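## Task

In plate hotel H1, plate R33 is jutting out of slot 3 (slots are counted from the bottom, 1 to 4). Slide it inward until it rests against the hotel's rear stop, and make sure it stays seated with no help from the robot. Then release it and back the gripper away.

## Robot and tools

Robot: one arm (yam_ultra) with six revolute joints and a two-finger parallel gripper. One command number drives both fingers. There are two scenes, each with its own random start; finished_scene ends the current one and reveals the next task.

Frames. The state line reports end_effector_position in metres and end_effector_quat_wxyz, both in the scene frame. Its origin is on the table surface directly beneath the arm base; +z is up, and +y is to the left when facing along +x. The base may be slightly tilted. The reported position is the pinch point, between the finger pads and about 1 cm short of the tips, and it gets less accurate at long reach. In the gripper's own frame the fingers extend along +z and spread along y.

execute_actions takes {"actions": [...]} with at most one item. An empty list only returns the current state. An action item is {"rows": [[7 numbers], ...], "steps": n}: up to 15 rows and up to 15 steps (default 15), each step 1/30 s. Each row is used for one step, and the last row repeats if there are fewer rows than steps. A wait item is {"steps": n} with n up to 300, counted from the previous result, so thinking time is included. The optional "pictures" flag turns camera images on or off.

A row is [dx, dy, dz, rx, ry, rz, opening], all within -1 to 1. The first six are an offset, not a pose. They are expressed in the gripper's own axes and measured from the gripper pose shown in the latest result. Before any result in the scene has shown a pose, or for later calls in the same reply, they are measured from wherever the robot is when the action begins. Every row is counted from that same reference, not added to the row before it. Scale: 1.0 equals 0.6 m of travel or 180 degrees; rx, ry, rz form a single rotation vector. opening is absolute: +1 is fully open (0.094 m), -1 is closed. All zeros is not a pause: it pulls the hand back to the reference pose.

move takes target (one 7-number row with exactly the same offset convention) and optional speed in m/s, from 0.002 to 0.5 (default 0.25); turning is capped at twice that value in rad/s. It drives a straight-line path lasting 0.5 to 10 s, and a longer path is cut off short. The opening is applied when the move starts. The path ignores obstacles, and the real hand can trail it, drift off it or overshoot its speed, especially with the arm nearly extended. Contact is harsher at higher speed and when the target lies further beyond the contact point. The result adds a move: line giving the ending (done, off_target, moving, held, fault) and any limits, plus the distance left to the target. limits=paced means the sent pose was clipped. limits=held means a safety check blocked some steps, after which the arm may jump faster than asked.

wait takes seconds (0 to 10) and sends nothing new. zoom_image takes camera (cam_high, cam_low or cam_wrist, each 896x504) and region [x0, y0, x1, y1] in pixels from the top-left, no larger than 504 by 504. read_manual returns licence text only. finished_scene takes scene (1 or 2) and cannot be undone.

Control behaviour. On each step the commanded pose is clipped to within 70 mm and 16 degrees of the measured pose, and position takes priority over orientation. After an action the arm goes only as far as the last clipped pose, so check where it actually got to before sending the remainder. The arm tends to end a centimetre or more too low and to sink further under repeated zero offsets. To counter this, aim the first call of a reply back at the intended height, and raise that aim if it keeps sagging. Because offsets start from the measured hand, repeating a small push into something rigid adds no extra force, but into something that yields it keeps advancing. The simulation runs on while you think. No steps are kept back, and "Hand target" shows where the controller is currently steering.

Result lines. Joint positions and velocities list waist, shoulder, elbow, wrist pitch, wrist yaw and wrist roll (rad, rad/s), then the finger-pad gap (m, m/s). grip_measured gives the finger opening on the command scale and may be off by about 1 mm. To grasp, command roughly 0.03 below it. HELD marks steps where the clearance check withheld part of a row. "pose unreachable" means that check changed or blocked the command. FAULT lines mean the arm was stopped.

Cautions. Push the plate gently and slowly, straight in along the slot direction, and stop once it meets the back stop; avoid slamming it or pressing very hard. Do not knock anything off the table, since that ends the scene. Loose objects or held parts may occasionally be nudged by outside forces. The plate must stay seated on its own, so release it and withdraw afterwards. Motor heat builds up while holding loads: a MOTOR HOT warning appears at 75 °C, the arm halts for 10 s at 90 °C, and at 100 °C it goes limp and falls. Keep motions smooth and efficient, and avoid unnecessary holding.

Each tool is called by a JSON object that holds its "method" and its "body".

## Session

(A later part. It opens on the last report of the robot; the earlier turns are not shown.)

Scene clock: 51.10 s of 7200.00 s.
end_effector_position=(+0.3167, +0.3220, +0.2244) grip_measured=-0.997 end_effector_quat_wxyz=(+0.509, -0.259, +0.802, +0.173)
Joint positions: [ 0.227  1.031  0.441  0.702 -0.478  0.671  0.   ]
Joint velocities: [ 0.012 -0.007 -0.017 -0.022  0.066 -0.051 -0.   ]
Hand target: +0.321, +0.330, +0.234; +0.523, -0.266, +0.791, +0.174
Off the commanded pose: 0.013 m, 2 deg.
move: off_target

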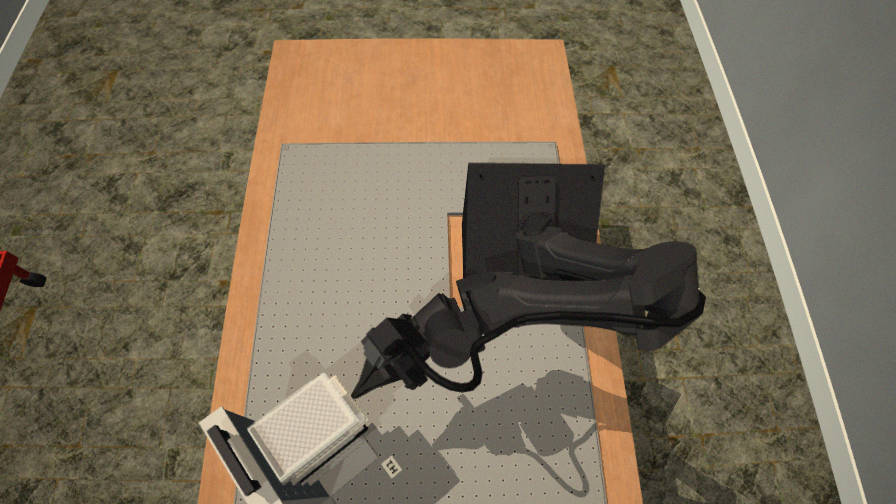

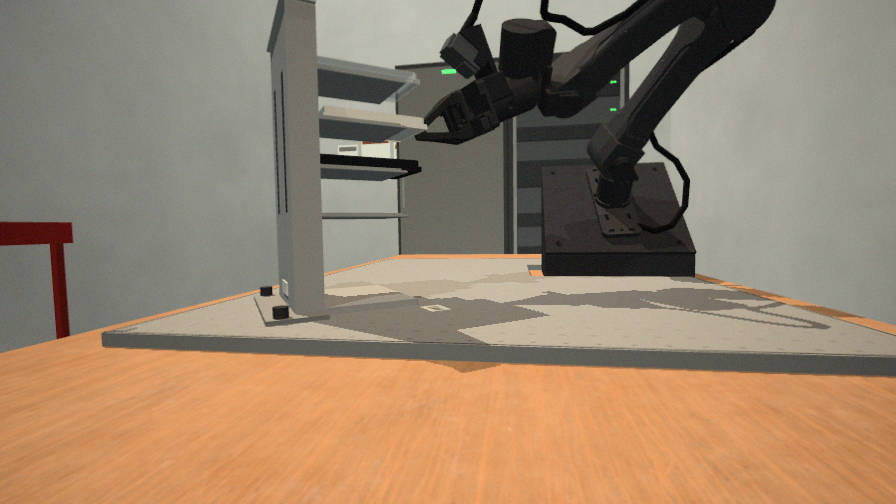

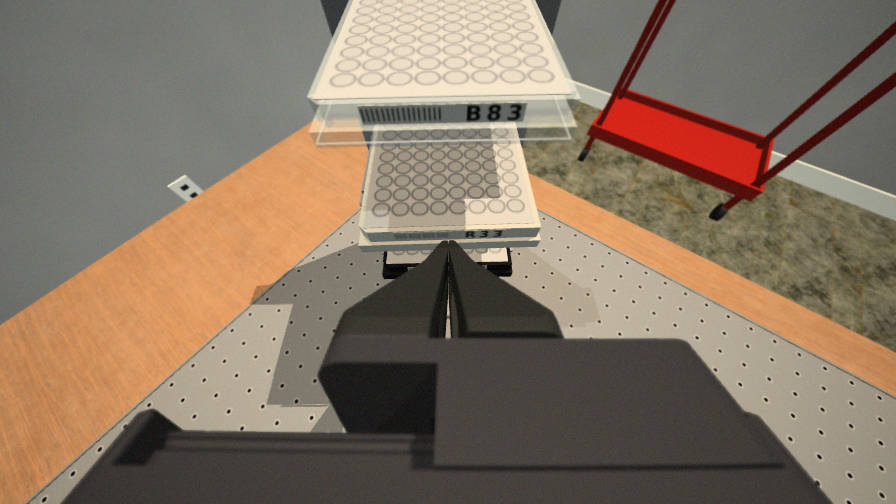

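{"method": "move", "body": {"target": [-0.03,0,-0.03,0,0,0,-1], "speed": 0.04}}

{"method": "move", "body": {"target": [-0.03,0,0.055,0,0,0,-1], "speed": 0.03}}

{"method": "zoom_image", "body": {"camera": "cam_low", "region": [300,40,560,200]}}

Scene clock: 53.23 s of 7200.00 s.
end_effector_position=(+0.3090, +0.3133, +0.2358) grip_measured=-0.997 end_effector_quat_wxyz=(+0.496, -0.258, +0.810, +0.174)
Joint positions: [ 0.145  0.965  0.441  0.62  -0.581  0.682  0.   ]
Joint velocities: [-0.007 -0.022 -0.012 -0.066 -0.022  0.066 -0.001]
Hand target: +0.310, +0.316, +0.248; +0.509, -0.259, +0.802, +0.174
Off the commanded pose: 0.013 m, 2 deg.
move: off_target

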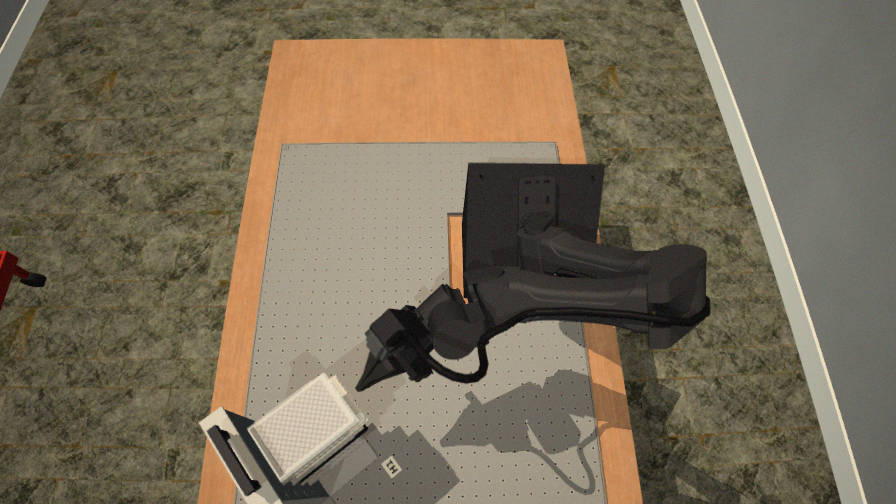

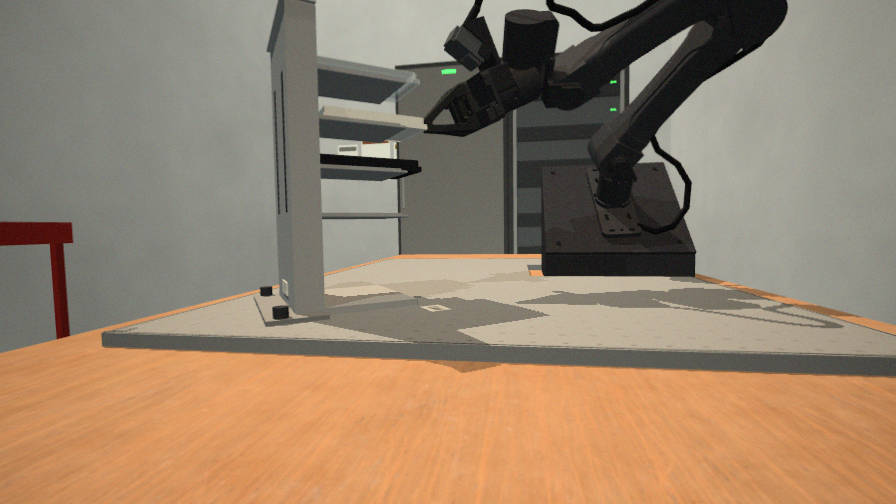

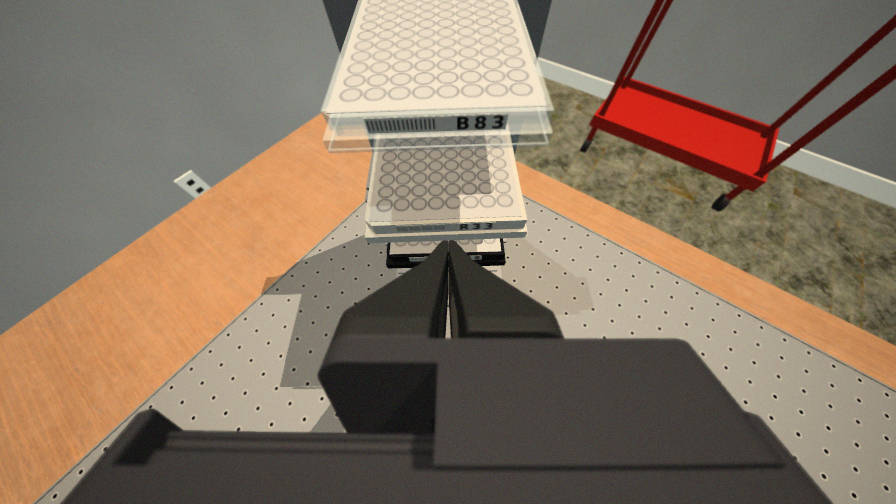

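Scene clock: 54.70 s of 7200.00 s.
end_effector_position=(+0.3278, +0.3276, +0.2290) grip_measured=-0.997 end_effector_quat_wxyz=(+0.480, -0.258, +0.819, +0.179)
Joint positions: [ 0.178  1.078  0.534  0.617 -0.578  0.682  0.   ]
Joint velocities: [-0.012 -0.002  0.012  0.007 -0.037 -0.037 -0.002]
Hand target: +0.338, +0.335, +0.238; +0.496, -0.258, +0.810, +0.174
Off the commanded pose: 0.016 m, 2 deg.
move: off_target

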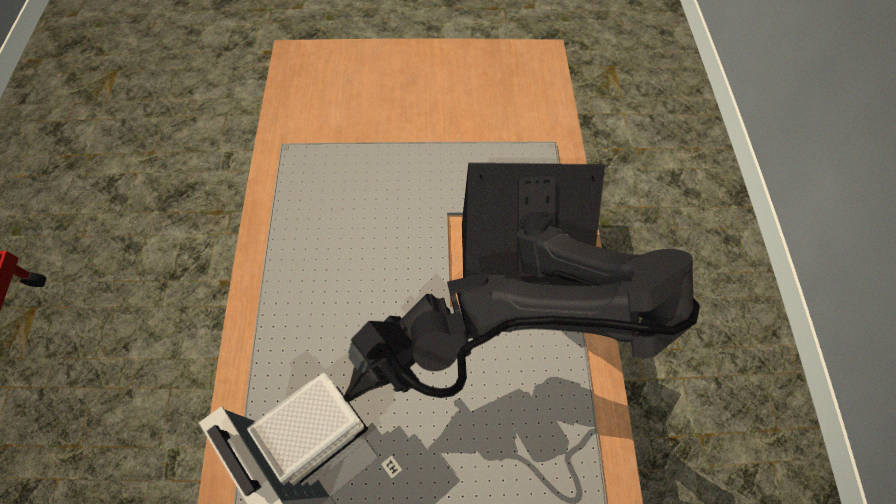

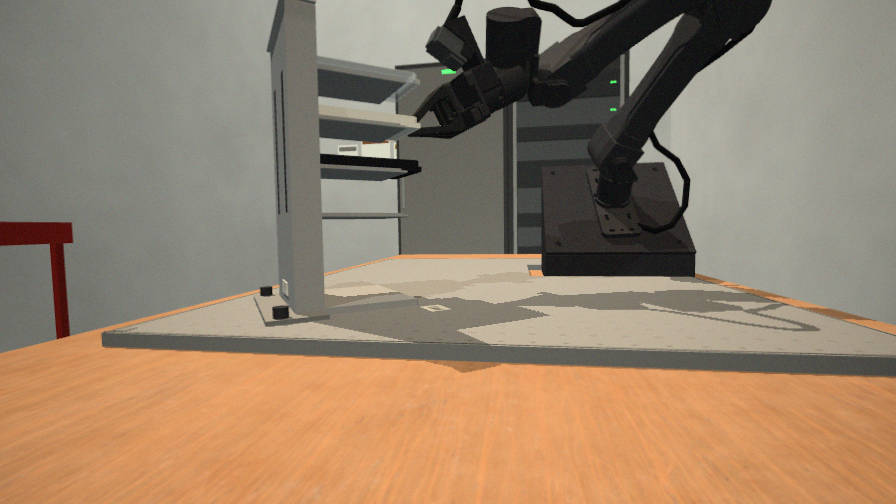

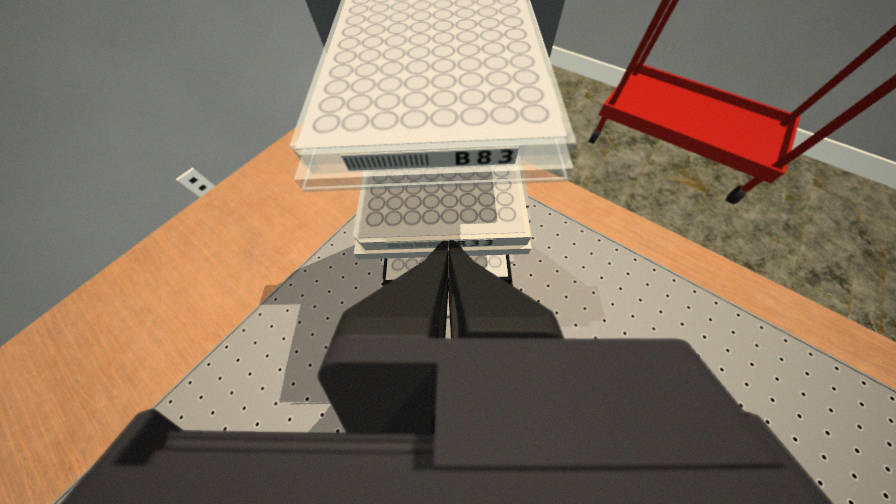

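Region (300, 40, 560, 200) of cam_low's 896x504 image, scaled by 1.938, with more detail than that image has; it fills the top 310 rows of this view, and the rest is white.

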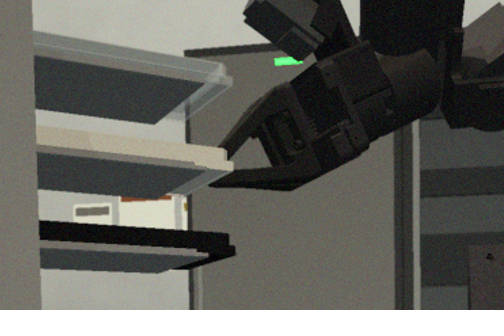

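{"method": "move", "body": {"target": [-0.04,0,-0.04,0,0,0,-1], "speed": 0.04}}

{"method": "move", "body": {"target": [-0.035,0,0.05,0,0,0,-1], "speed": 0.03}}

{"method": "zoom_image", "body": {"camera": "cam_low", "region": [300,40,560,200]}}

Scene clock: 57.00 s of 7200.00 s.
end_effector_position=(+0.3196, +0.3125, +0.2442) grip_measured=-0.997 end_effector_quat_wxyz=(+0.464, -0.250, +0.831, +0.180)
Joint positions: [ 0.064  1.016  0.534  0.525 -0.712  0.695  0.   ]
Joint velocities: [-0.012 -0.002 -0.002  0.022 -0.11  -0.007  0.   ]
Hand target: +0.321, +0.320, +0.261; +0.481, -0.257, +0.819, +0.180
Off the commanded pose: 0.019 m, 2 deg.
move: off_target

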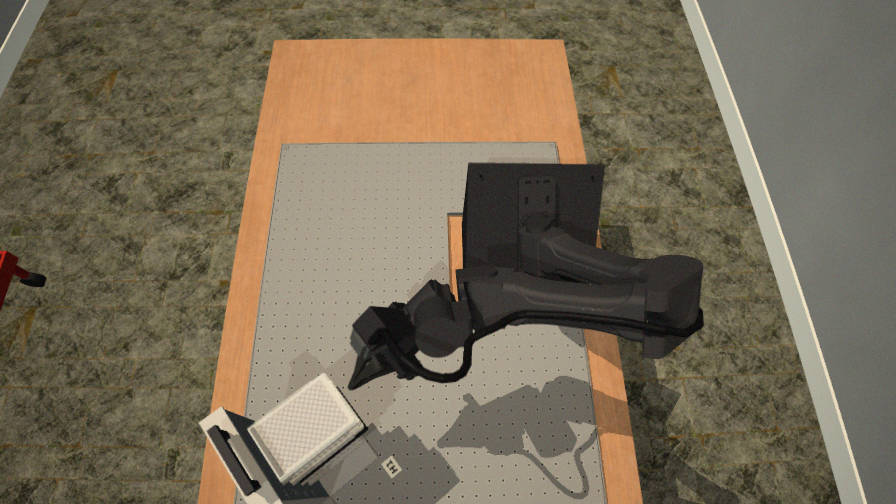

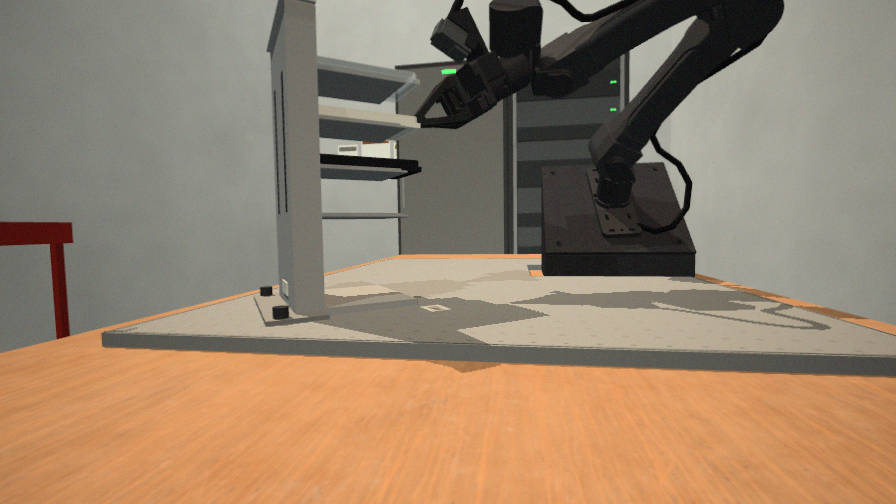

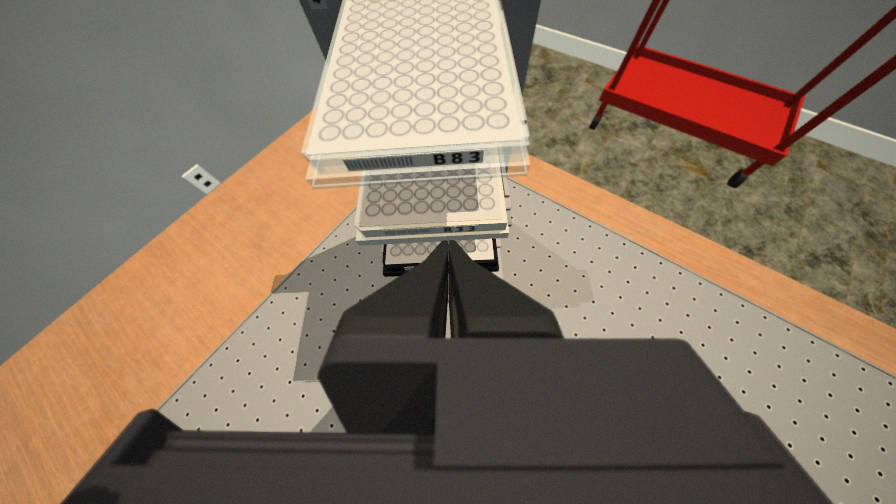

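Scene clock: 58.43 s of 7200.00 s.
end_effector_position=(+0.3367, +0.3249, +0.2391) grip_measured=-0.997 end_effector_quat_wxyz=(+0.447, -0.246, +0.840, +0.183)
Joint positions: [ 0.095  1.109  0.626  0.497 -0.708  0.695  0.   ]
Joint velocities: [ 0.017 -0.017  0.002 -0.022 -0.066  0.037 -0.   ]
Hand target: +0.348, +0.333, +0.248; +0.464, -0.250, +0.831, +0.179
Off the commanded pose: 0.017 m, 2 deg.
move: off_target

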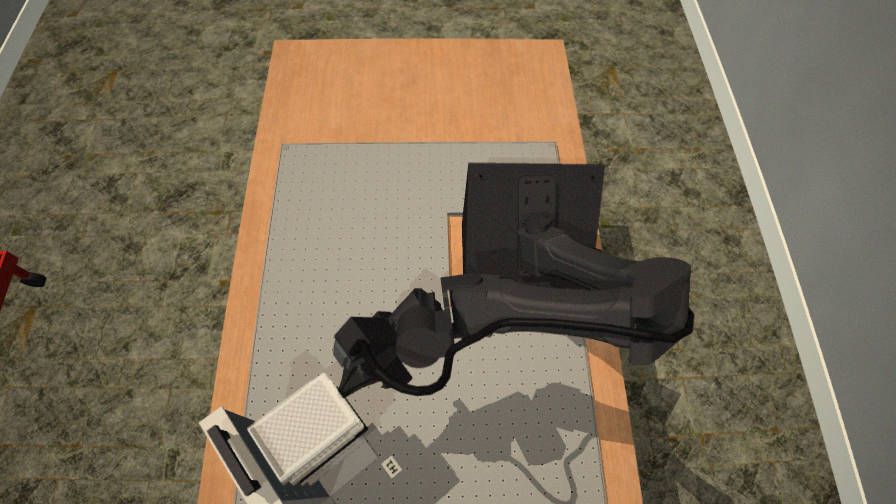

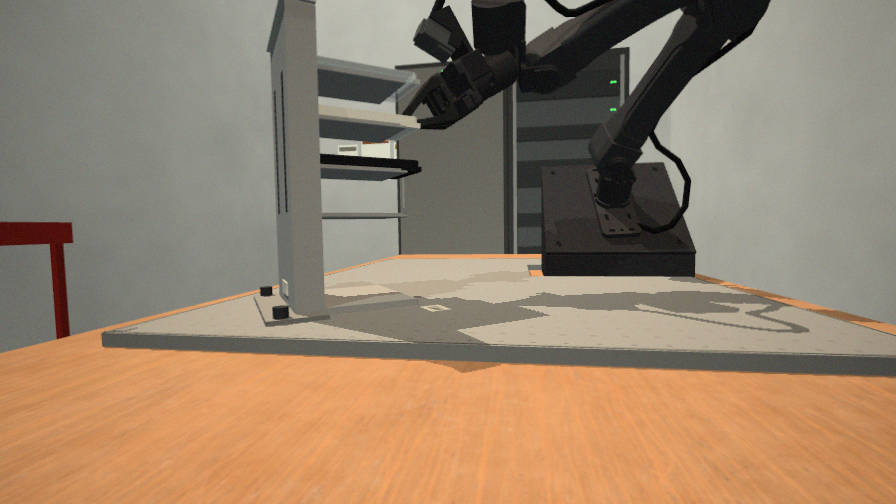

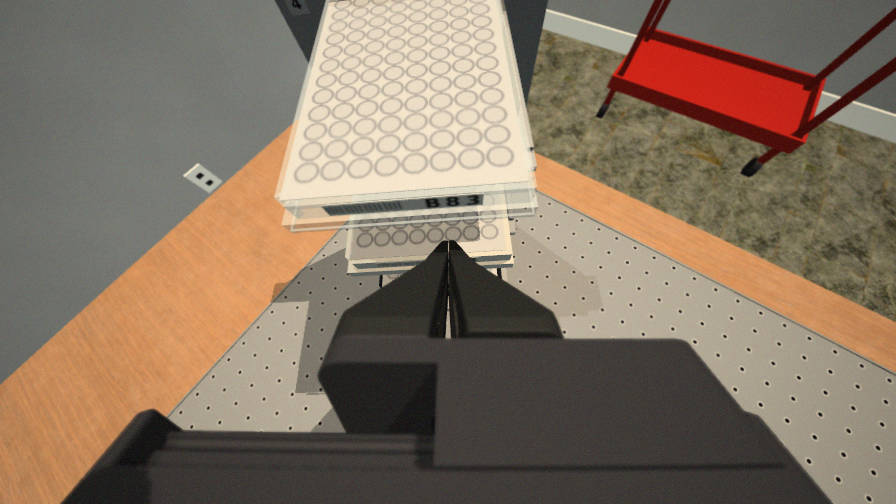

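Region (300, 40, 560, 200) of cam_low's 896x504 image, scaled by 1.938, with more detail than that image has; it fills the top 310 rows of this view, and the rest is white.

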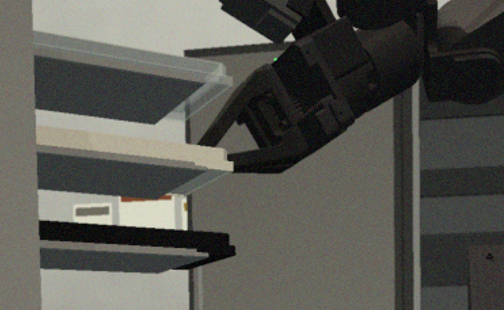

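{"method": "move", "body": {"target": [0.014,0.018,-0.042,0,0,0,-1], "speed": 0.04}}

{"method": "move", "body": {"target": [-0.035,0,0.05,0,0,0,-1], "speed": 0.03}}

{"method": "zoom_image", "body": {"camera": "cam_low", "region": [300,40,560,200]}}

Scene clock: 60.57 s of 7200.00 s.
end_effector_position=(+0.3105, +0.3241, +0.2426) grip_measured=-0.997 end_effector_quat_wxyz=(+0.440, -0.253, +0.841, +0.189)
Joint positions: [ 0.084  0.99   0.573  0.437 -0.742  0.695  0.   ]
Joint velocities: [ 0.017  0.002 -0.007 -0.037 -0.051 -0.081 -0.001]
Hand target: +0.310, +0.318, +0.246; +0.447, -0.246, +0.840, +0.183
Off the commanded pose: 0.007 m, 1 deg.
move: done

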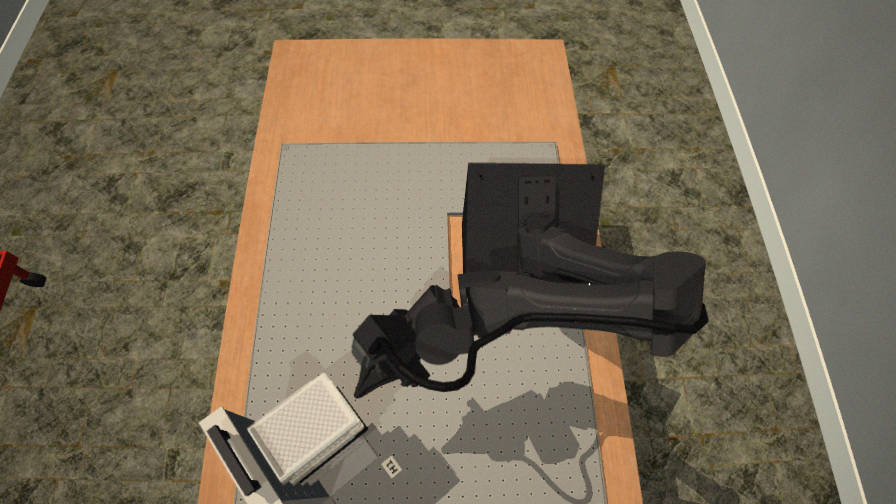

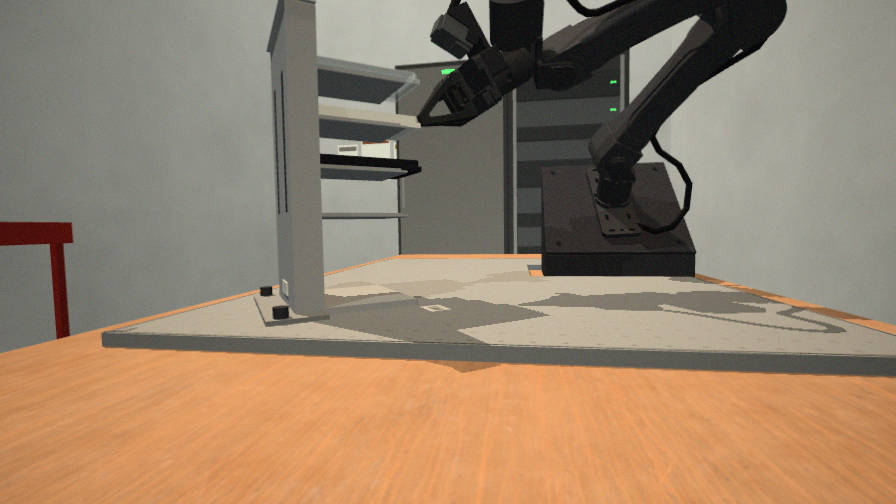

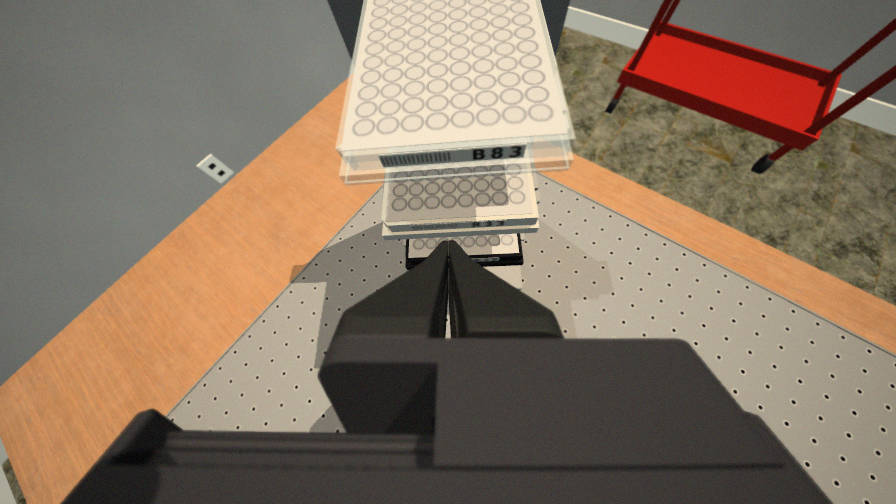

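Scene clock: 62.00 s of 7200.00 s.
end_effector_position=(+0.3261, +0.3347, +0.2353) grip_measured=-0.997 end_effector_quat_wxyz=(+0.420, -0.246, +0.852, +0.190)
Joint positions: [ 0.116  1.082  0.658  0.403 -0.737  0.695  0.   ]
Joint velocities: [ 0.012 -0.022 -0.017  0.037 -0.037  0.037 -0.001]
Hand target: +0.338, +0.345, +0.244; +0.440, -0.253, +0.841, +0.188
Off the commanded pose: 0.020 m, 3 deg.
move: off_target

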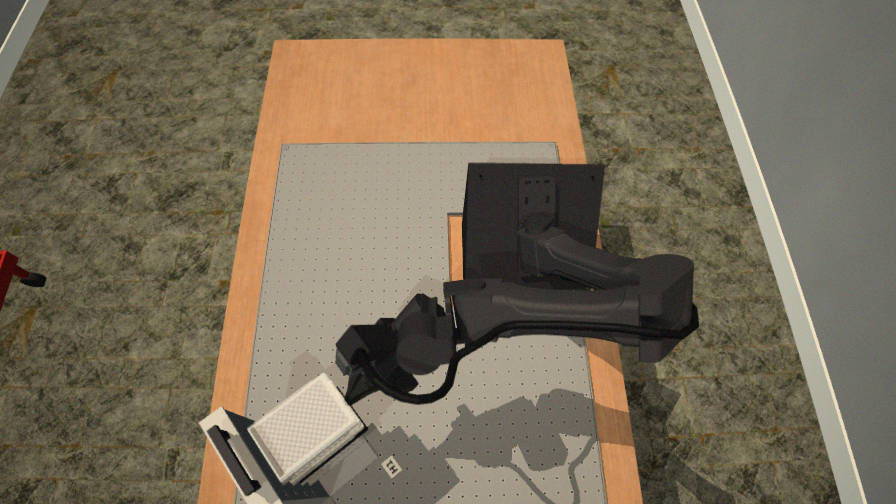

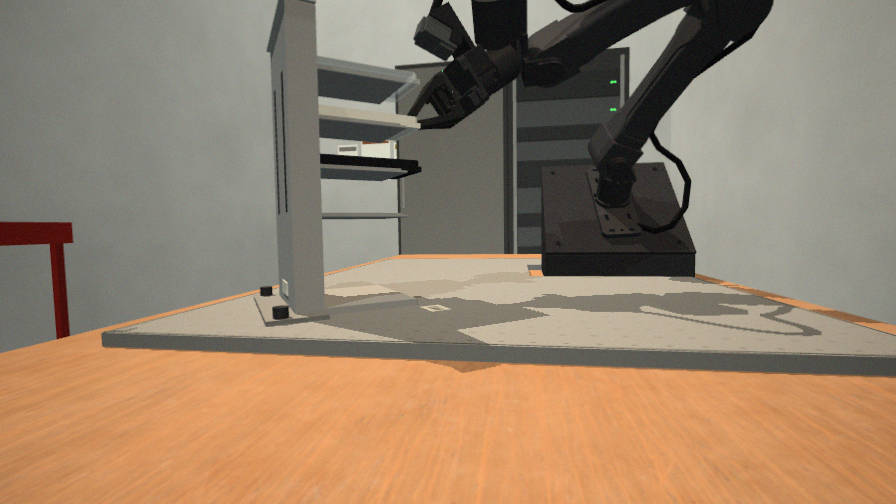

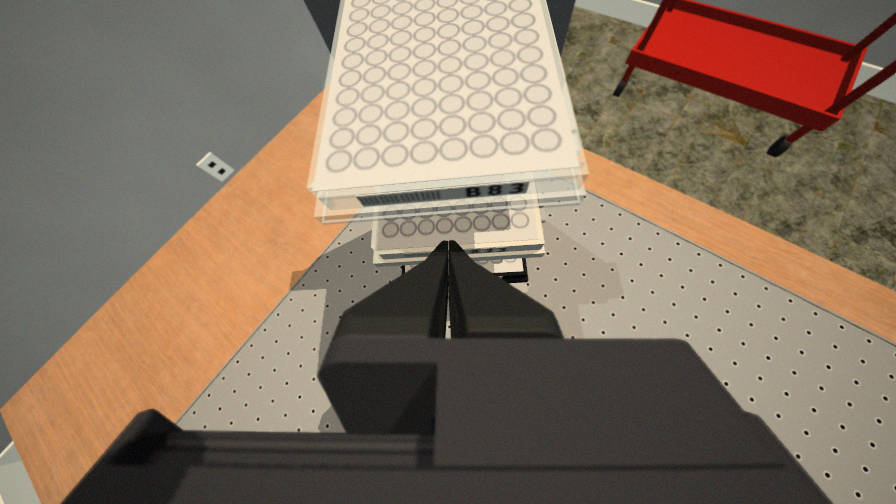

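Region (300, 40, 560, 200) of cam_low's 896x504 image, scaled by 1.938, with more detail than that image has; it fills the top 310 rows of this view, and the rest is white.

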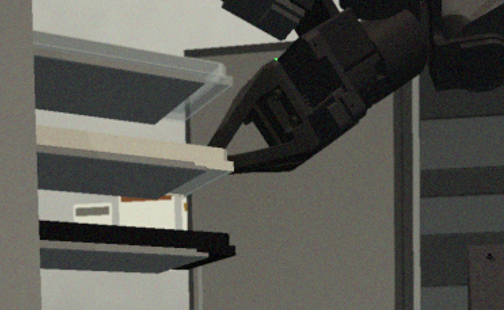

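{"method": "move", "body": {"target": [0.03,0,-0.17,0,0,0,-1], "speed": 0.12}}

{"method": "finished_scene", "body": {"scene": 1}}

Scene clock: 64.17 s of 7200.00 s.
end_effector_position=(+0.2558, +0.2789, +0.2784) grip_measured=-0.997 end_effector_quat_wxyz=(+0.415, -0.248, +0.852, +0.200)
Joint positions: [-0.3    0.745  0.486  0.245 -1.172  0.704  0.   ]
Joint velocities: [ 0.012 -0.007 -0.007 -0.007 -0.007  0.007  0.   ]
Hand target: +0.255, +0.275, +0.280; +0.422, -0.244, +0.851, +0.196
Off the commanded pose: 0.004 m, 1 deg.
move: done

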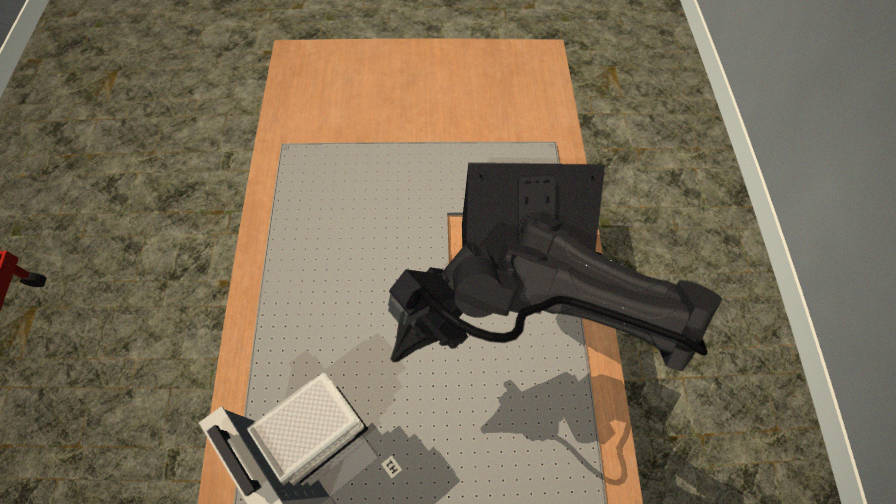

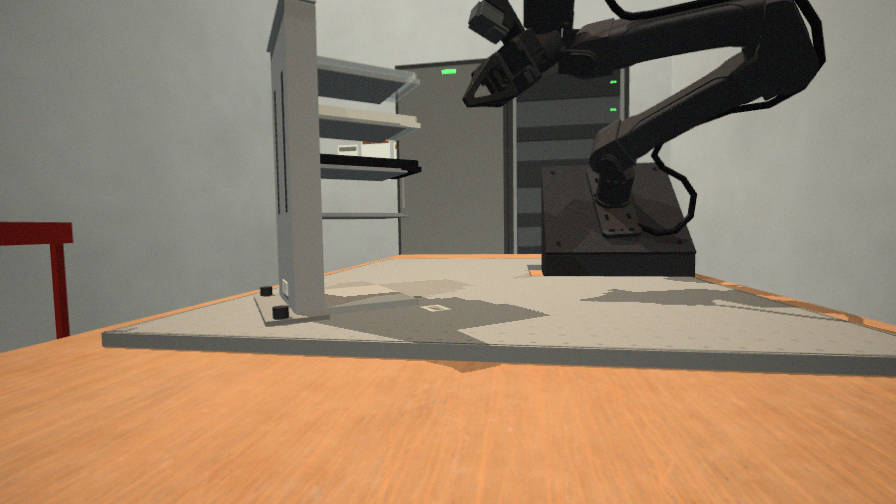

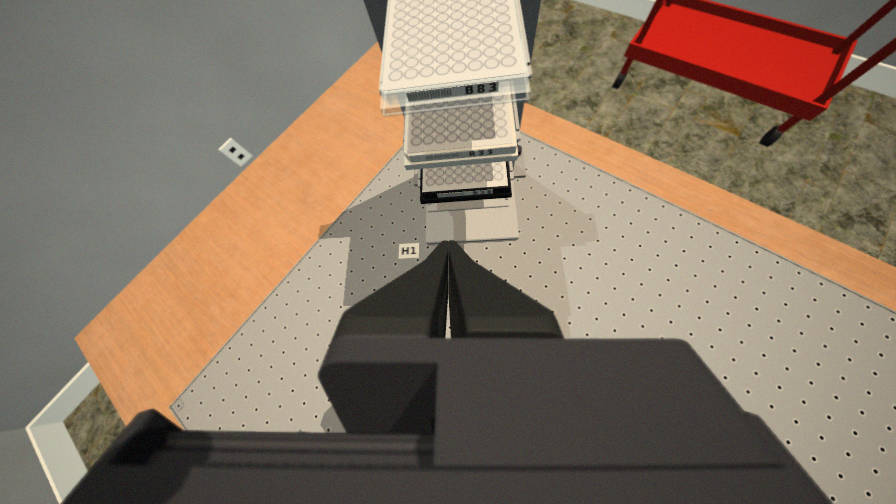

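The scene is finished: the task was done.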